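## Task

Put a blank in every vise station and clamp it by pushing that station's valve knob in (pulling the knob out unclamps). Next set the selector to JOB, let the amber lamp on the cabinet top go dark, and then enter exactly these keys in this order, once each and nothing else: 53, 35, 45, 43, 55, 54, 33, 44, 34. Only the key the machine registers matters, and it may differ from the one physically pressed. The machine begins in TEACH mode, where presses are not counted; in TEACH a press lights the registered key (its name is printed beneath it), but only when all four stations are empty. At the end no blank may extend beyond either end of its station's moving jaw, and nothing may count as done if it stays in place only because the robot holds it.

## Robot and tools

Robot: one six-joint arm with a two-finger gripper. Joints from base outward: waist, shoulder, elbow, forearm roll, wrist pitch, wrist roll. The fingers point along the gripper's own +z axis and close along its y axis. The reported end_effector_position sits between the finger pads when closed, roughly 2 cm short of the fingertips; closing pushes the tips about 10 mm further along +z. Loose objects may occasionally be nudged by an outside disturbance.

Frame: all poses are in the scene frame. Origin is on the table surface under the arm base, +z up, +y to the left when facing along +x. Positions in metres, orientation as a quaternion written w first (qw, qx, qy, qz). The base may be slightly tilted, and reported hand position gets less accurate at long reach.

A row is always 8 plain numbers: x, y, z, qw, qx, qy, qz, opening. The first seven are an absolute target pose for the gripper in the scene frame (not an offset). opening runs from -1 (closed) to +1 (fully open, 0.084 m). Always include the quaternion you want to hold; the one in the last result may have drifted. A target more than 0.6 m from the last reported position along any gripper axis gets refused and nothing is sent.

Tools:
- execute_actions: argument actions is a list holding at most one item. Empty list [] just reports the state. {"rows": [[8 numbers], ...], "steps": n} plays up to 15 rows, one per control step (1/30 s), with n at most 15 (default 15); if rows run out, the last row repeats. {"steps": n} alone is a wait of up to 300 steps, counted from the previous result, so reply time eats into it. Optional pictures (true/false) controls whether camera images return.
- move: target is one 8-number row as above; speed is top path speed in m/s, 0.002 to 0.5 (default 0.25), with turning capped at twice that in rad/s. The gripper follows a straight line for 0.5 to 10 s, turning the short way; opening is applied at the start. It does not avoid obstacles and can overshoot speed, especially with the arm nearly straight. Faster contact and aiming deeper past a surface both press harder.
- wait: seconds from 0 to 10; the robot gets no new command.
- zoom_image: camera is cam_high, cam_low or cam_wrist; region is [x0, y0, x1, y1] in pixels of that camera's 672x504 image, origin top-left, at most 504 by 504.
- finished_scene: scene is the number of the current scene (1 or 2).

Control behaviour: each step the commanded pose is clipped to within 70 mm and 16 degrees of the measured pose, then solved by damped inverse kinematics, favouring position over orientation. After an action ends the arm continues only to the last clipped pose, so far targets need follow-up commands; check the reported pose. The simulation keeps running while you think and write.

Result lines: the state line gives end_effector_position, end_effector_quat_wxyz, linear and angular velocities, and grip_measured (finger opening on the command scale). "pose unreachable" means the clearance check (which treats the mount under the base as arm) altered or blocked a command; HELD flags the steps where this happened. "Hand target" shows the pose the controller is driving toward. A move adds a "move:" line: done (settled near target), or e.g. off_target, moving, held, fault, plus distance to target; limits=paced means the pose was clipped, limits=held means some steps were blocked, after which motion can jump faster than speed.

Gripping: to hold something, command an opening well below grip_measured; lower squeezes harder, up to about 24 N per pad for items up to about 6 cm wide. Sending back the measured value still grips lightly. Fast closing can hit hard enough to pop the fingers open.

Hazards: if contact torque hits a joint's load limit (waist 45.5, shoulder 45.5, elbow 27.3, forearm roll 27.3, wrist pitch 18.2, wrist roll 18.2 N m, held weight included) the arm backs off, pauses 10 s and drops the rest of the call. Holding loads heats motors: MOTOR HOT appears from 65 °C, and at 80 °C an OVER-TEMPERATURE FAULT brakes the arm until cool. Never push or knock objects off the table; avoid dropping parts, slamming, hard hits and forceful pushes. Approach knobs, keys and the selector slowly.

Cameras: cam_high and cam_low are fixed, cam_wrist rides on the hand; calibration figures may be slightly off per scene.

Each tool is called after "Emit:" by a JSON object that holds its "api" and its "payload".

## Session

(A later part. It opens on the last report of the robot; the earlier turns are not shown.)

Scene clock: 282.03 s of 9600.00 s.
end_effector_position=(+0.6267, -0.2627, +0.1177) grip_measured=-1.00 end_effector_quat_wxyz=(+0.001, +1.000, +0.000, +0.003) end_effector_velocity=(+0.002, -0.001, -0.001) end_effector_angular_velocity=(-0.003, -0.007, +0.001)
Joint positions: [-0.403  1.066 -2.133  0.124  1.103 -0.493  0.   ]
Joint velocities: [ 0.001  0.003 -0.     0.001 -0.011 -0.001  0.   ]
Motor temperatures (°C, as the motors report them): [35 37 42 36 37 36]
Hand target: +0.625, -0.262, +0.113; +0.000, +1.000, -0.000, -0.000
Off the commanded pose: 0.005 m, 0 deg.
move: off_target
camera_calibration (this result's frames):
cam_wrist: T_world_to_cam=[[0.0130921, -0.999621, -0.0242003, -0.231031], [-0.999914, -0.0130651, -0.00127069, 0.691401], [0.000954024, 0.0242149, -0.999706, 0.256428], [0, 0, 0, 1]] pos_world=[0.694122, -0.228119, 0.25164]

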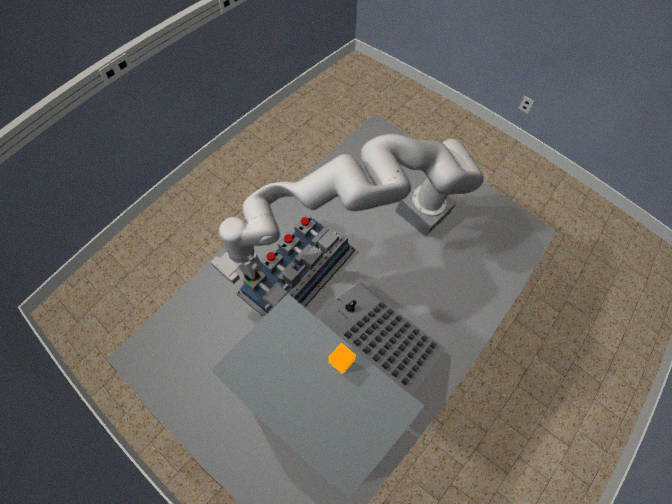

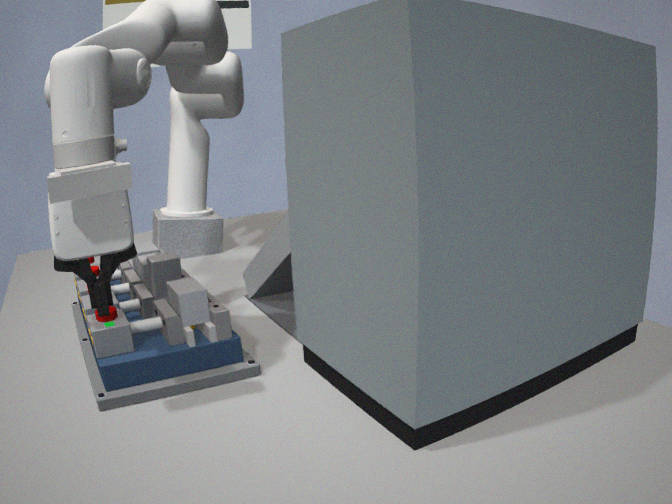

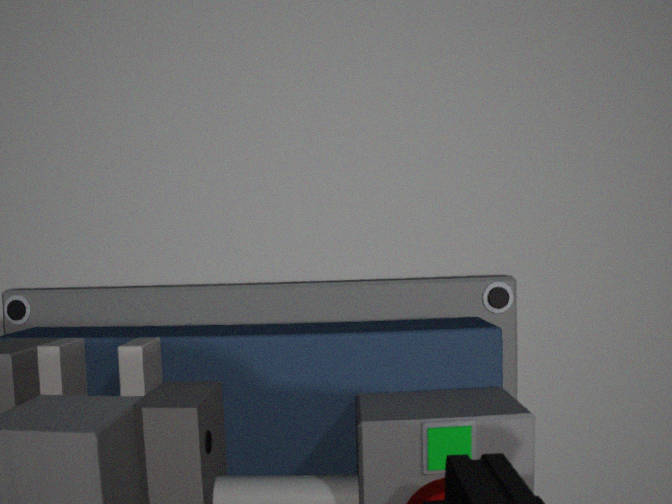

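Clamped (green). Next ones with target z 0.116.

Emit:
{"api": "move", "payload": {"target": [0.625,-0.262,0.145,0,1,0,0,-1], "speed": 0.06}}

Emit:
{"api": "move", "payload": {"target": [0.539,-0.262,0.145,0,1,0,0,-1], "speed": 0.12}}

Emit:
{"api": "move", "payload": {"target": [0.539,-0.262,0.115,0,1,0,0,-1], "speed": 0.02}}

Emit:
{"api": "move", "payload": {"target": [0.539,-0.262,0.145,0,1,0,0,-1], "speed": 0.06}}

Emit:
{"api": "move", "payload": {"target": [0.452,-0.262,0.145,0,1,0,0,-1], "speed": 0.12}}

Emit:
{"api": "move", "payload": {"target": [0.452,-0.262,0.115,0,1,0,0,-1], "speed": 0.02}}

Emit:
{"api": "move", "payload": {"target": [0.452,-0.262,0.145,0,1,0,0,-1], "speed": 0.06}}

Emit:
{"api": "move", "payload": {"target": [0.366,-0.262,0.145,0,1,0,0,-1], "speed": 0.12}}

Emit:
{"api": "move", "payload": {"target": [0.366,-0.262,0.115,0,1,0,0,-1], "speed": 0.02}}

Emit:
{"api": "move", "payload": {"target": [0.40,-0.24,0.30,0,1,0,0,-1], "speed": 0.1}}

Scene clock: 286.40 s of 9600.00 s.
end_effector_position=(+0.6246, -0.2618, +0.1436) grip_measured=-1.00 end_effector_quat_wxyz=(-0.000, +1.000, +0.000, -0.001) end_effector_velocity=(+0.001, -0.001, +0.005) end_effector_angular_velocity=(-0.003, -0.005, +0.000)
Joint positions: [-0.409  1.03  -2.146  0.121  1.161 -0.491  0.   ]
Joint velocities: [-0.001 -0.004 -0.006 -0.001  0.004 -0.     0.   ]
Motor temperatures (°C, as the motors report them): [35 37 42 36 37 36]
Hand target: +0.625, -0.262, +0.145; -0.000, +1.000, +0.000, +0.000
Off the commanded pose: 0.001 m, 0 deg.
After step 90, 0.53 s passed at rest.
move: done
camera_calibration (this result's frames):
cam_wrist: T_world_to_cam=[[0.0125521, -0.999524, -0.0281917, -0.228513], [-0.999897, -0.0127426, 0.0065867, 0.688243], [-0.0069428, 0.0281061, -0.999581, 0.288325], [0, 0, 0, 1]] pos_world=[0.693042, -0.227737, 0.277229]

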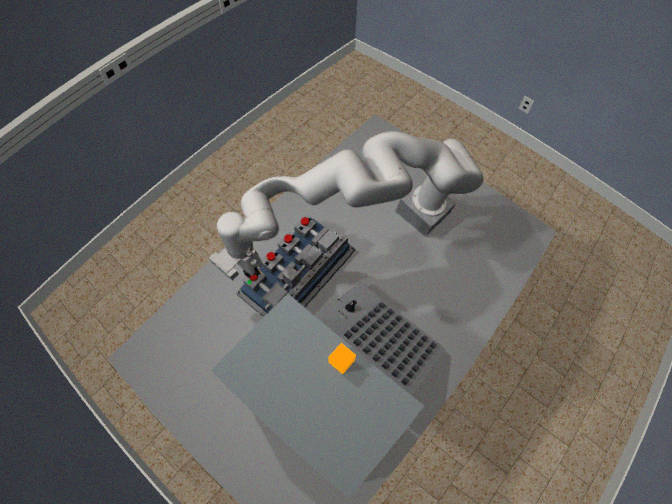

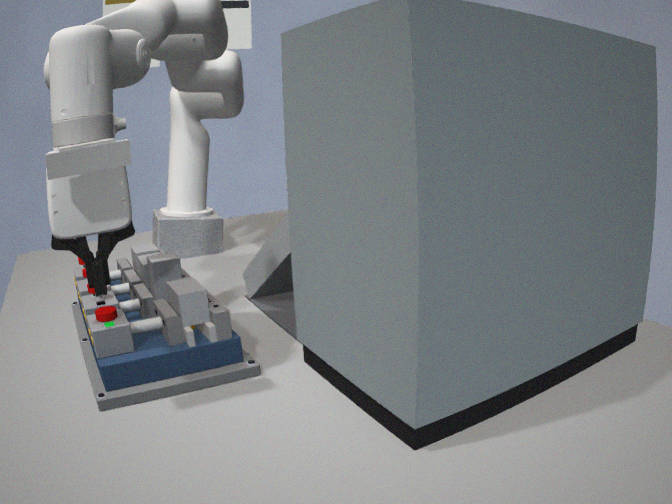

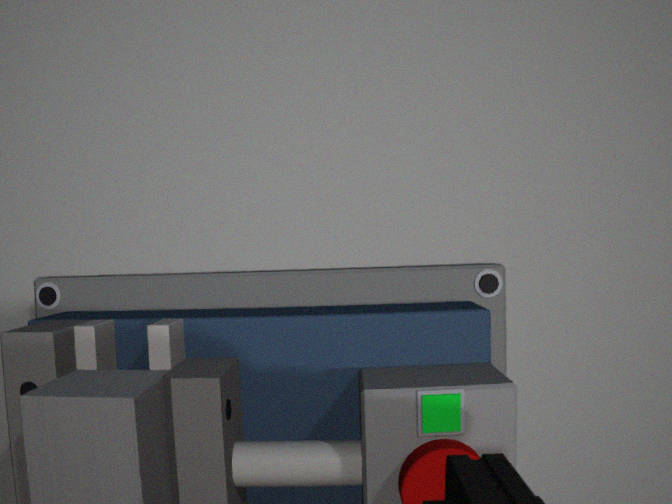

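Scene clock: 287.60 s of 9600.00 s.
end_effector_position=(+0.5391, -0.2617, +0.1450) grip_measured=-1.00 end_effector_quat_wxyz=(-0.000, +1.000, -0.000, -0.000) end_effector_velocity=(-0.002, -0.000, +0.000) end_effector_angular_velocity=(-0.002, -0.004, -0.000)
Joint positions: [-0.464  0.705 -1.575  0.136  0.922 -0.58   0.   ]
Joint velocities: [-0.002 -0.011  0.019  0.002 -0.012 -0.004  0.   ]
Motor temperatures (°C, as the motors report them): [35 37 42 36 37 36]
Hand target: +0.539, -0.262, +0.145; +0.000, +1.000, -0.000, +0.000
Off the commanded pose: 0.000 m, 0 deg.
move: done
camera_calibration (this result's frames):
cam_wrist: T_world_to_cam=[[0.0124157, -0.999548, -0.0273714, -0.227321], [-0.999907, -0.0125659, 0.00532346, 0.603024], [-0.005665, 0.0273028, -0.999611, 0.28819], [0, 0, 0, 1]] pos_world=[0.607423, -0.227509, 0.278645]

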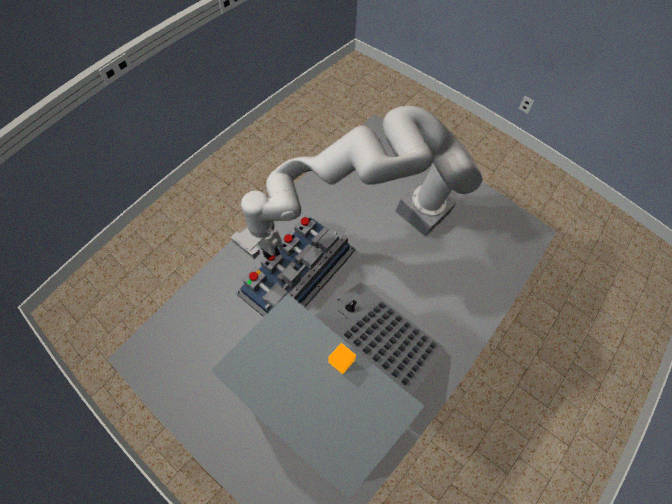

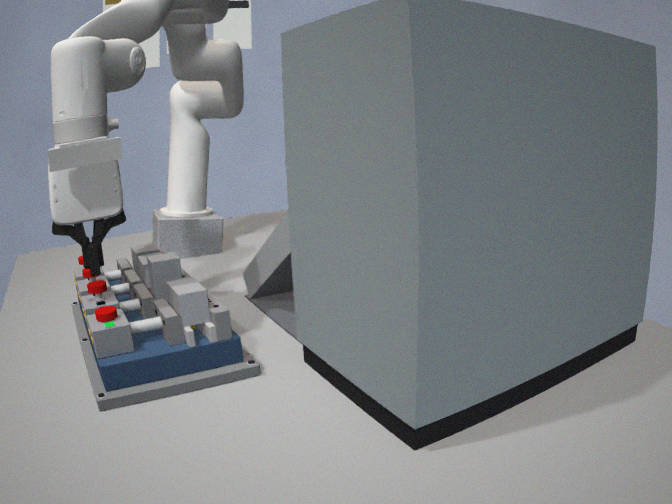

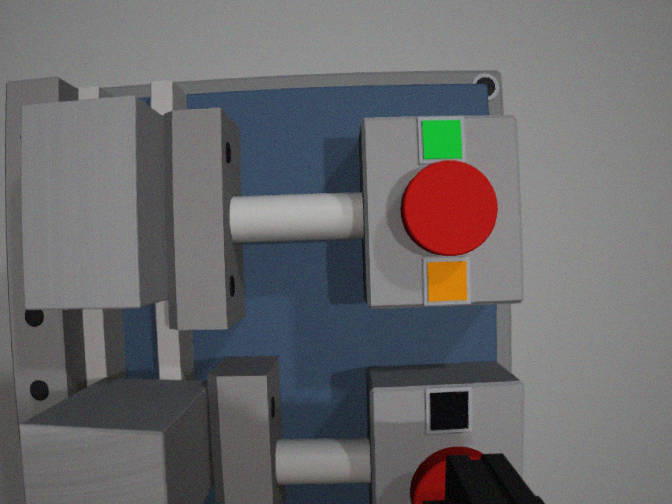

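Scene clock: 289.33 s of 9600.00 s.
end_effector_position=(+0.5398, -0.2623, +0.1179) grip_measured=-1.00 end_effector_quat_wxyz=(+0.001, +1.000, +0.000, +0.001) end_effector_velocity=(+0.000, -0.000, -0.002) end_effector_angular_velocity=(-0.001, -0.001, +0.000)
Joint positions: [-0.458  0.75  -1.566  0.143  0.864 -0.585  0.   ]
Joint velocities: [ 0.     0.003  0.001  0.001 -0.005 -0.001  0.   ]
Motor temperatures (°C, as the motors report them): [35 37 42 36 37 36]
Hand target: +0.539, -0.262, +0.115; +0.000, +1.000, -0.000, -0.000
Off the commanded pose: 0.003 m, 0 deg.
move: done
camera_calibration (this result's frames):
cam_wrist: T_world_to_cam=[[0.0128707, -0.999583, -0.0258633, -0.229142], [-0.999914, -0.0129331, 0.00224558, 0.604077], [-0.00257913, 0.0258322, -0.999663, 0.259095], [0, 0, 0, 1]] pos_world=[0.607642, -0.227927, 0.251725]

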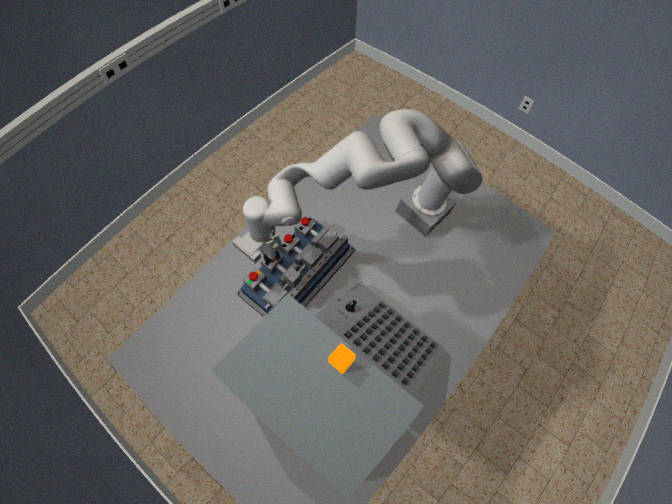

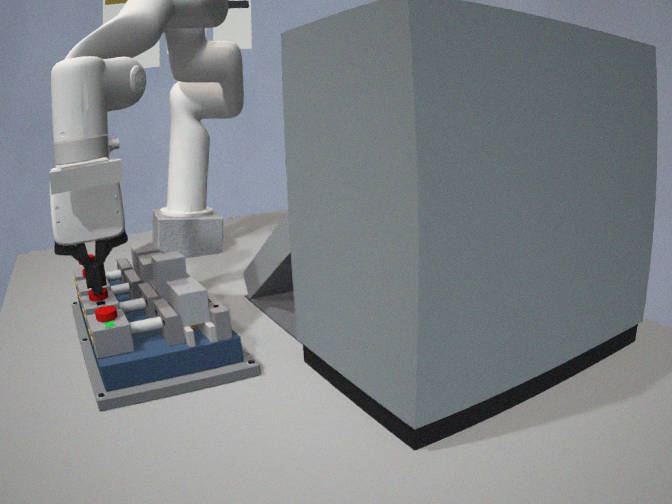

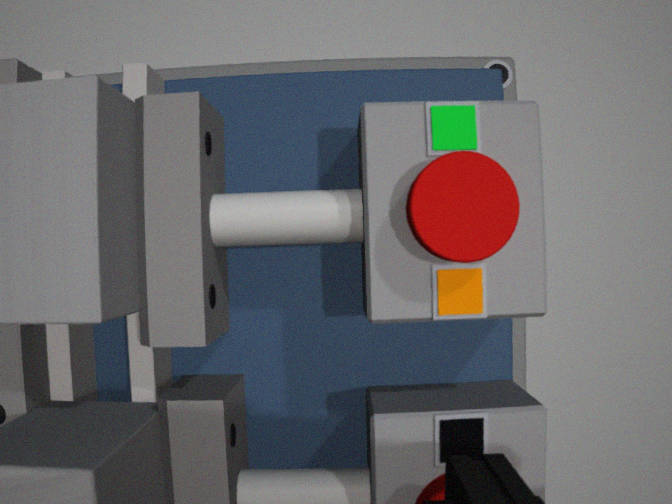

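Scene clock: 290.17 s of 9600.00 s.
end_effector_position=(+0.5388, -0.2619, +0.1442) grip_measured=-1.00 end_effector_quat_wxyz=(-0.000, +1.000, -0.000, -0.000) end_effector_velocity=(+0.000, +0.000, +0.004) end_effector_angular_velocity=(+0.000, -0.000, +0.000)
Joint positions: [-0.464  0.706 -1.575  0.136  0.921 -0.581  0.   ]
Joint velocities: [-0.001 -0.005 -0.003 -0.001  0.008  0.001  0.   ]
Motor temperatures (°C, as the motors report them): [35 37 42 36 37 36]
Hand target: +0.539, -0.262, +0.145; -0.000, +1.000, +0.000, +0.000
Off the commanded pose: 0.001 m, 0 deg.
move: done
camera_calibration (this result's frames):
cam_wrist: T_world_to_cam=[[0.0125616, -0.999533, -0.0278478, -0.22758], [-0.999903, -0.0127252, 0.00570597, 0.602571], [-0.00605767, 0.0277734, -0.999596, 0.287709], [0, 0, 0, 1]] pos_world=[0.607114, -0.227797, 0.277817]

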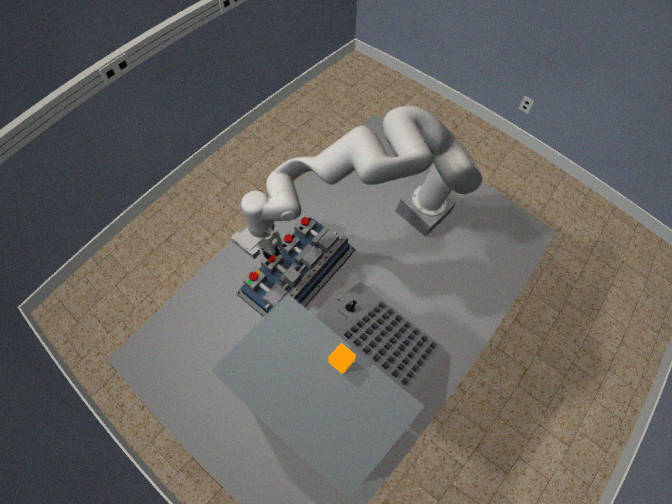

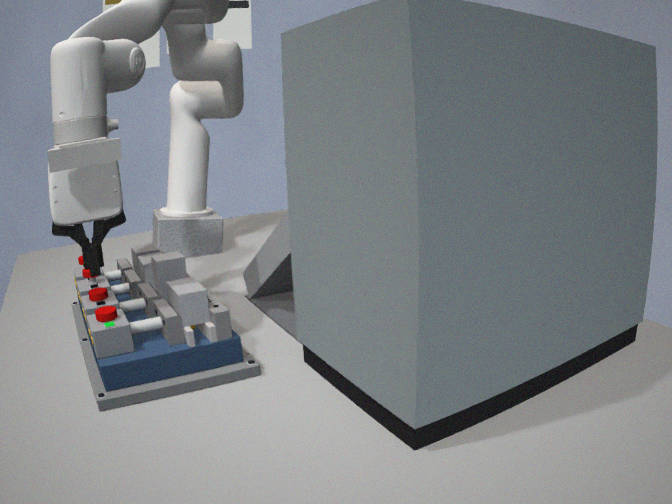

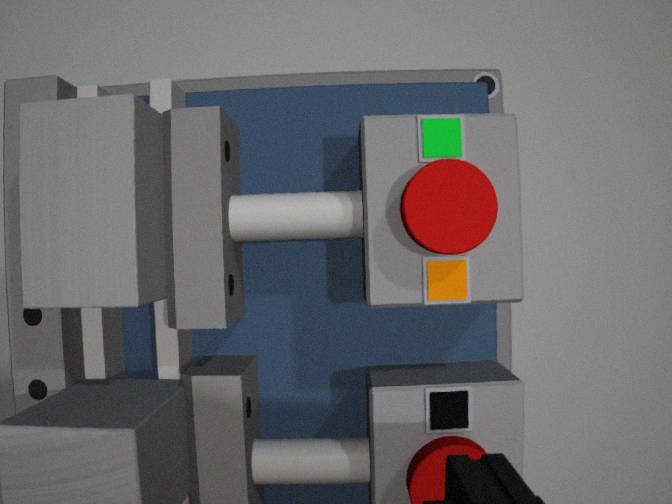

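Scene clock: 291.40 s of 9600.00 s.
end_effector_position=(+0.4522, -0.2617, +0.1451) grip_measured=-1.00 end_effector_quat_wxyz=(+0.000, +1.000, -0.000, -0.000) end_effector_velocity=(-0.003, +0.000, -0.000) end_effector_angular_velocity=(-0.000, -0.001, -0.001)
Joint positions: [-0.537  0.48  -1.198  0.15   0.778 -0.678  0.   ]
Joint velocities: [-0.002 -0.006  0.011  0.001 -0.005 -0.003  0.   ]
Motor temperatures (°C, as the motors report them): [35 37 42 36 37 36]
Hand target: +0.452, -0.262, +0.145; +0.000, +1.000, -0.000, +0.000
Off the commanded pose: 0.000 m, 0 deg.
move: done
camera_calibration (this result's frames):
cam_wrist: T_world_to_cam=[[0.0125953, -0.99955, -0.0272277, -0.226357], [-0.999907, -0.0127323, 0.00486552, 0.516169], [-0.00521, 0.0271639, -0.999617, 0.287526], [0, 0, 0, 1]] pos_world=[0.52047, -0.227493, 0.278741]

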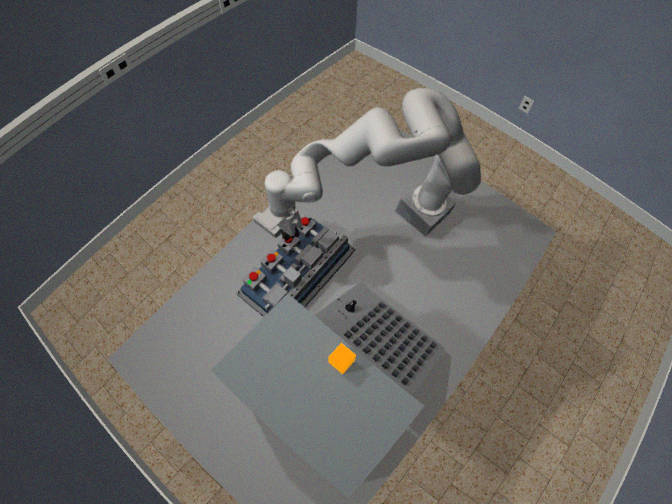

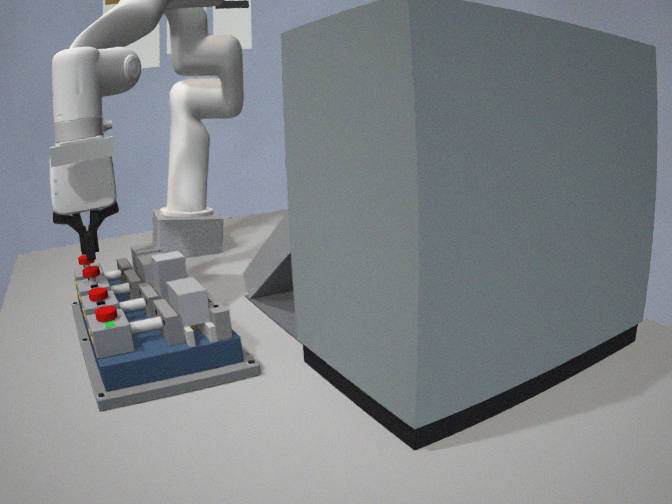

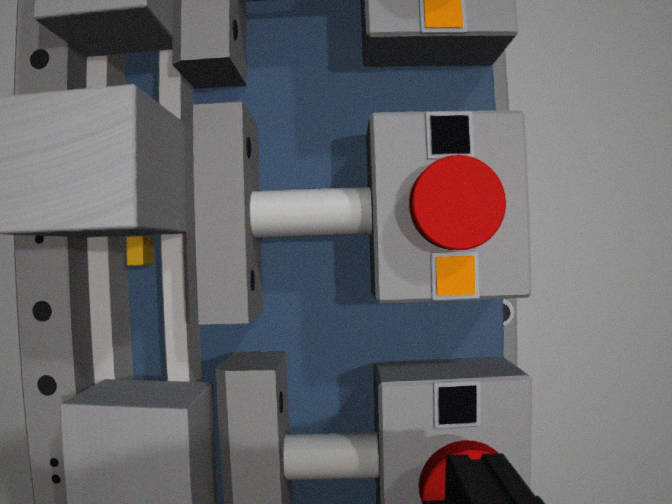

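Scene clock: 293.13 s of 9600.00 s.
end_effector_position=(+0.4529, -0.2624, +0.1177) grip_measured=-1.00 end_effector_quat_wxyz=(+0.001, +1.000, +0.000, +0.001) end_effector_velocity=(+0.000, -0.000, -0.001) end_effector_angular_velocity=(-0.000, -0.001, -0.001)
Joint positions: [-0.53   0.535 -1.19   0.161  0.712 -0.687  0.   ]
Joint velocities: [ 0.     0.003  0.001  0.001 -0.005 -0.001  0.   ]
Motor temperatures (°C, as the motors report them): [35 37 42 36 37 36]
Hand target: +0.452, -0.262, +0.115; +0.000, +1.000, -0.000, -0.000
Off the commanded pose: 0.003 m, 0 deg.
move: done
camera_calibration (this result's frames):
cam_wrist: T_world_to_cam=[[0.0129063, -0.999589, -0.0255908, -0.228169], [-0.999914, -0.0129657, 0.00215665, 0.51716], [-0.00248756, 0.0255608, -0.99967, 0.25852], [0, 0, 0, 1]] pos_world=[0.520703, -0.227978, 0.251481]

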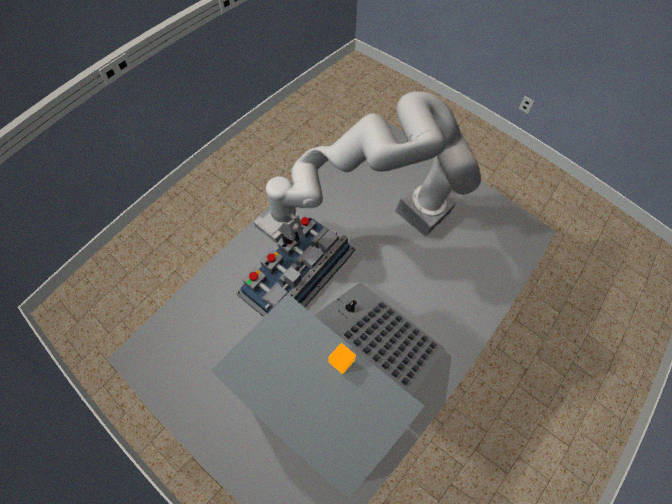

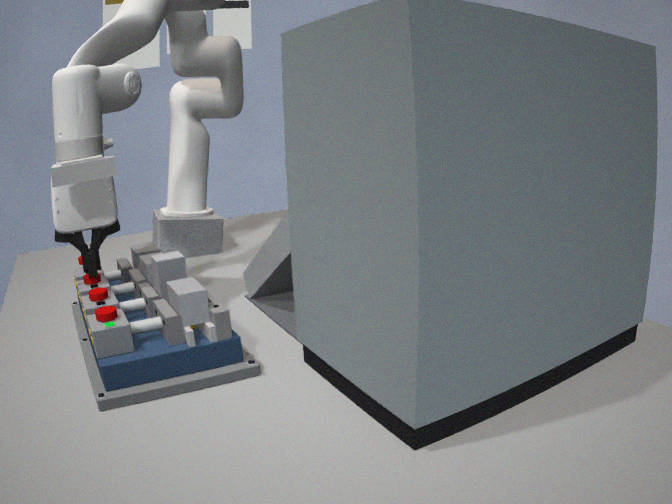

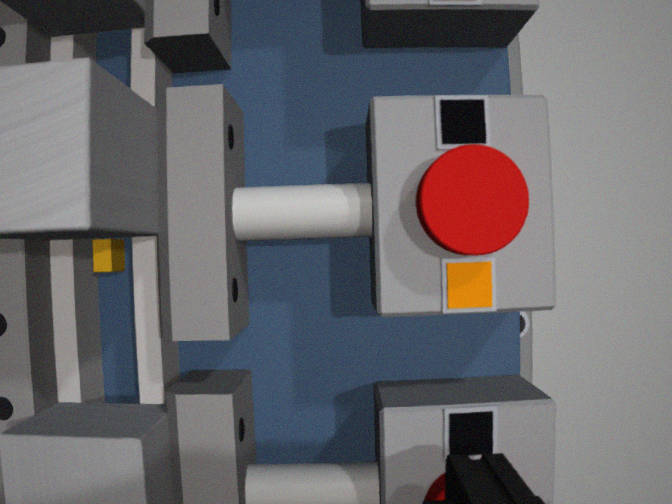

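Scene clock: 293.97 s of 9600.00 s.
end_effector_position=(+0.4518, -0.2619, +0.1443) grip_measured=-1.00 end_effector_quat_wxyz=(-0.000, +1.000, -0.000, -0.000) end_effector_velocity=(+0.000, -0.000, +0.003) end_effector_angular_velocity=(-0.000, -0.000, -0.000)
Joint positions: [-0.538  0.482 -1.198  0.15   0.777 -0.68   0.   ]
Joint velocities: [-0.001 -0.006 -0.002 -0.001  0.007  0.001  0.   ]
Motor temperatures (°C, as the motors report them): [35 37 42 36 37 36]
Hand target: +0.452, -0.262, +0.145; -0.000, +1.000, +0.000, +0.000
Off the commanded pose: 0.001 m, 0 deg.
move: done
camera_calibration (this result's frames):
cam_wrist: T_world_to_cam=[[0.0125796, -0.999534, -0.02783, -0.226489], [-0.999904, -0.012737, 0.00548433, 0.51566], [-0.00583624, 0.0277583, -0.999598, 0.287194], [0, 0, 0, 1]] pos_world=[0.520135, -0.227787, 0.277947]

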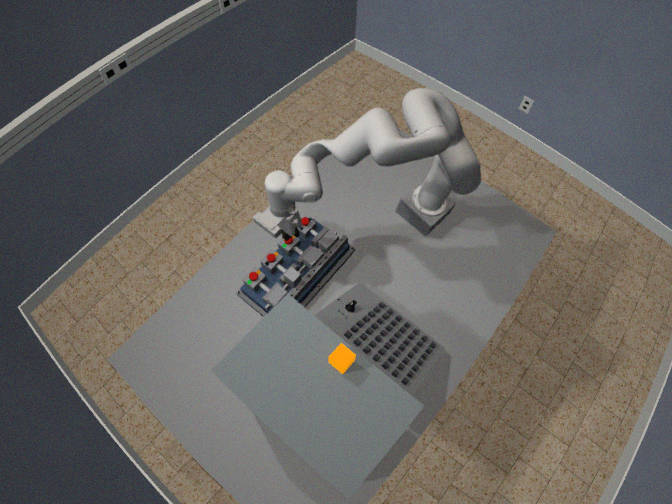

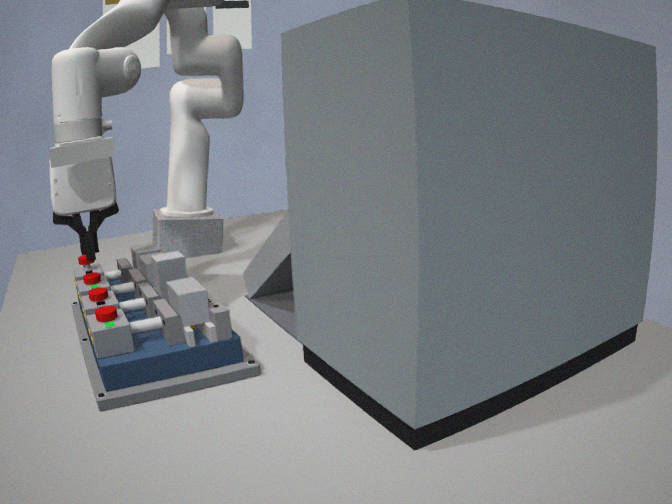

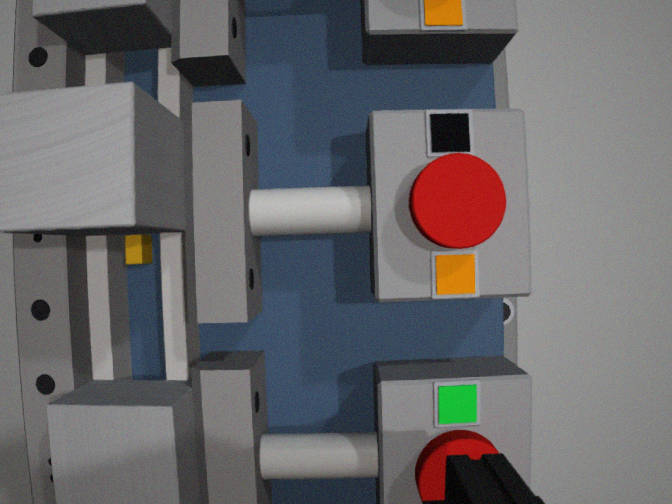

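Scene clock: 295.17 s of 9600.00 s.
end_effector_position=(+0.3663, -0.2617, +0.1451) grip_measured=-1.00 end_effector_quat_wxyz=(+0.000, +1.000, +0.000, +0.000) end_effector_velocity=(-0.003, +0.000, -0.000) end_effector_angular_velocity=(+0.000, -0.000, -0.001)
Joint positions: [-0.633  0.294 -0.904  0.158  0.68  -0.792  0.   ]
Joint velocities: [-0.003 -0.005  0.009  0.001 -0.003 -0.004  0.   ]
Motor temperatures (°C, as the motors report them): [35 37 42 36 37 36]
Hand target: +0.366, -0.262, +0.145; -0.000, +1.000, -0.000, +0.000
Off the commanded pose: 0.000 m, 0 deg.
move: done
camera_calibration (this result's frames):
cam_wrist: T_world_to_cam=[[0.0126816, -0.999548, -0.0272409, -0.225306], [-0.999907, -0.0128156, 0.00474737, 0.430256], [-0.00509433, 0.0271781, -0.999618, 0.287045], [0, 0, 0, 1]] pos_world=[0.434535, -0.227491, 0.278755]

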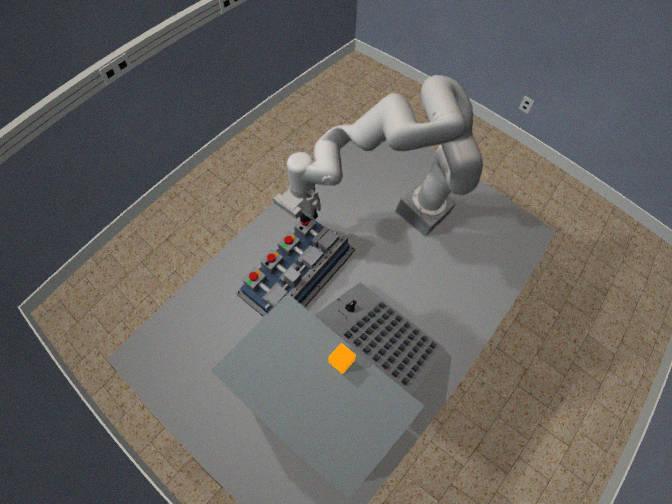

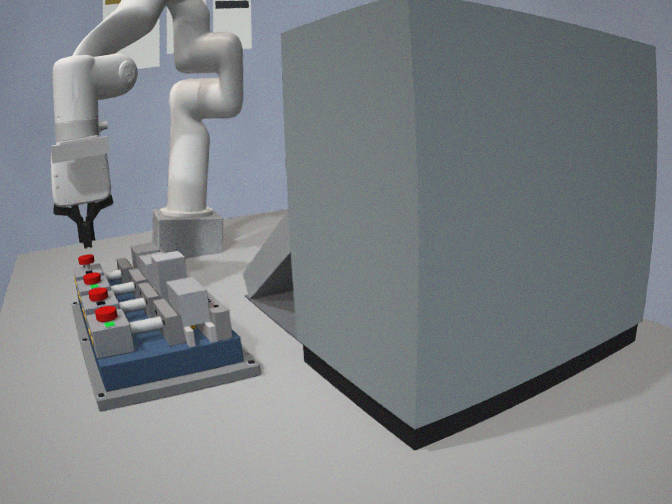

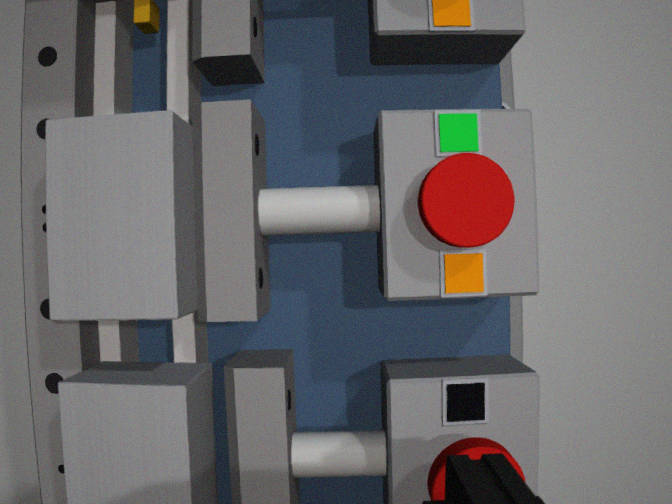

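Scene clock: 296.90 s of 9600.00 s.
end_effector_position=(+0.3668, -0.2624, +0.1175) grip_measured=-1.00 end_effector_quat_wxyz=(+0.001, +1.000, +0.000, +0.001) end_effector_velocity=(-0.000, -0.000, -0.002) end_effector_angular_velocity=(-0.000, -0.001, -0.000)
Joint positions: [-0.625  0.359 -0.896  0.176  0.604 -0.805  0.   ]
Joint velocities: [ 0.     0.003  0.001  0.002 -0.006 -0.002  0.   ]
Motor temperatures (°C, as the motors report them): [35 37 42 36 37 36]
Hand target: +0.366, -0.262, +0.115; +0.000, +1.000, -0.000, -0.000
Off the commanded pose: 0.003 m, 0 deg.
move: done
camera_calibration (this result's frames):
cam_wrist: T_world_to_cam=[[0.0128762, -0.999593, -0.0254395, -0.227138], [-0.999913, -0.0129409, 0.00237913, 0.431079], [-0.00270737, 0.0254067, -0.999674, 0.258137], [0, 0, 0, 1]] pos_world=[0.434665, -0.228026, 0.251248]

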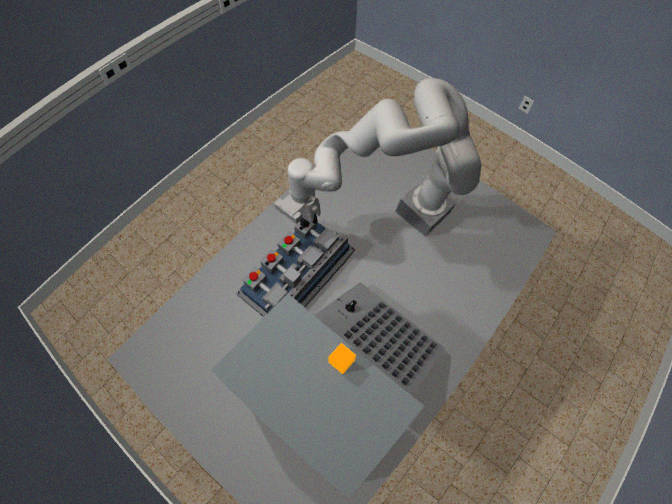

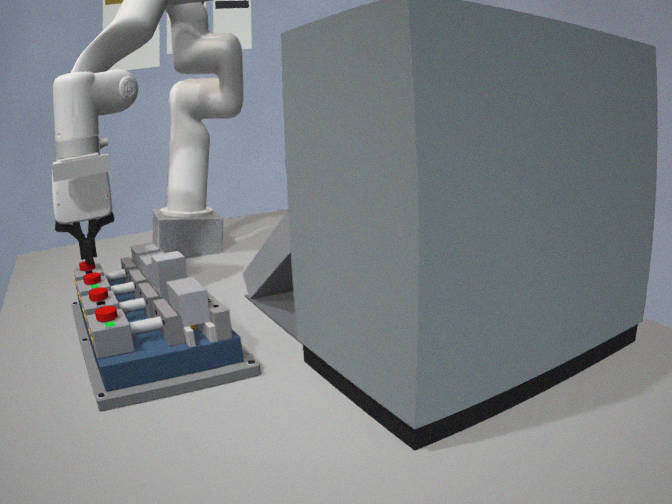

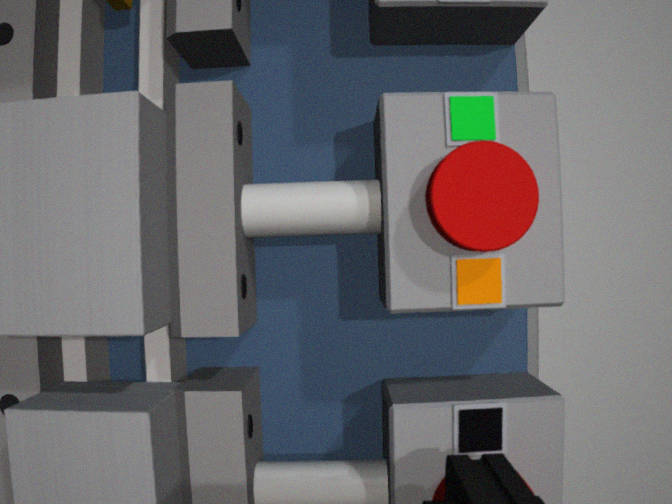

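Scene clock: 299.17 s of 9600.00 s.
end_effector_position=(+0.4003, -0.2403, +0.2989) grip_measured=-1.00 end_effector_quat_wxyz=(-0.001, +1.000, +0.000, -0.000) end_effector_velocity=(+0.002, -0.000, +0.005) end_effector_angular_velocity=(-0.002, -0.002, +0.000)
Joint positions: [-0.599  0.097 -1.149  0.113  1.116 -0.684  0.   ]
Joint velocities: [ 0.001 -0.002 -0.012 -0.001  0.011  0.002  0.   ]
Motor temperatures (°C, as the motors report them): [35 37 42 36 37 36]
Hand target: +0.401, -0.240, +0.300; -0.000, +1.000, +0.000, +0.000
Off the commanded pose: 0.001 m, 0 deg.
move: done
camera_calibration (this result's frames):
cam_wrist: T_world_to_cam=[[0.0130301, -0.999515, -0.0282882, -0.199986], [-0.999899, -0.0131834, 0.00523973, 0.463501], [-0.00561013, 0.028217, -0.999586, 0.44086], [0, 0, 0, 1]] pos_world=[0.468534, -0.206218, 0.432592]

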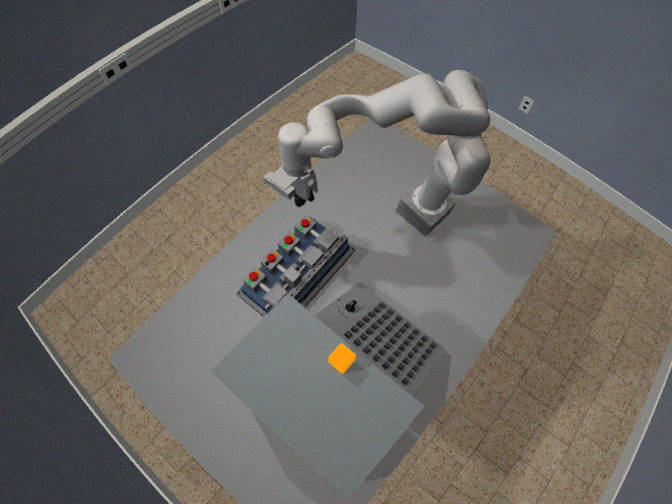

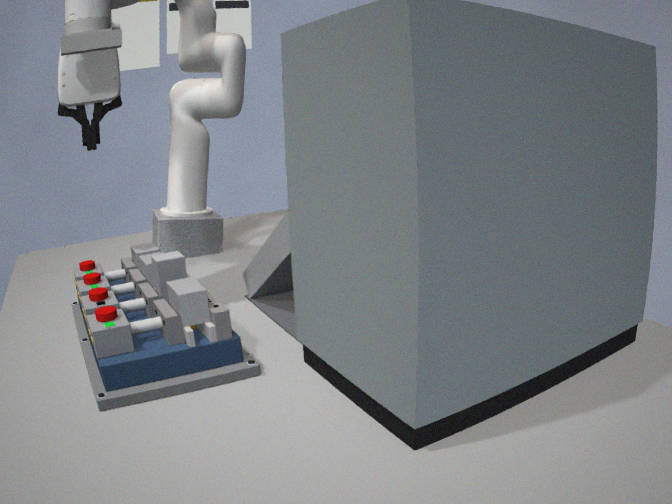

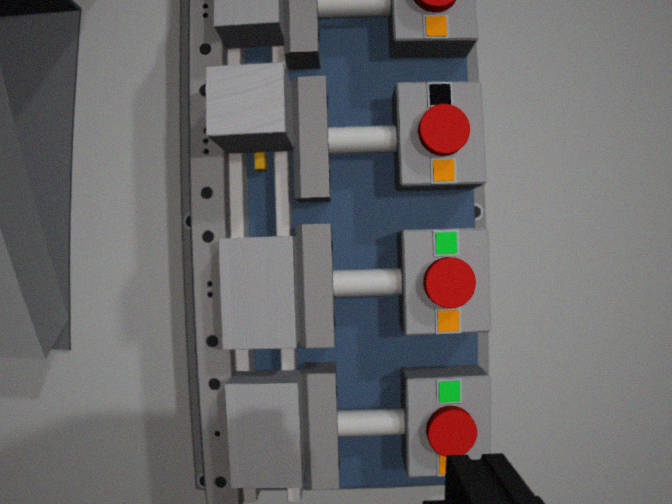

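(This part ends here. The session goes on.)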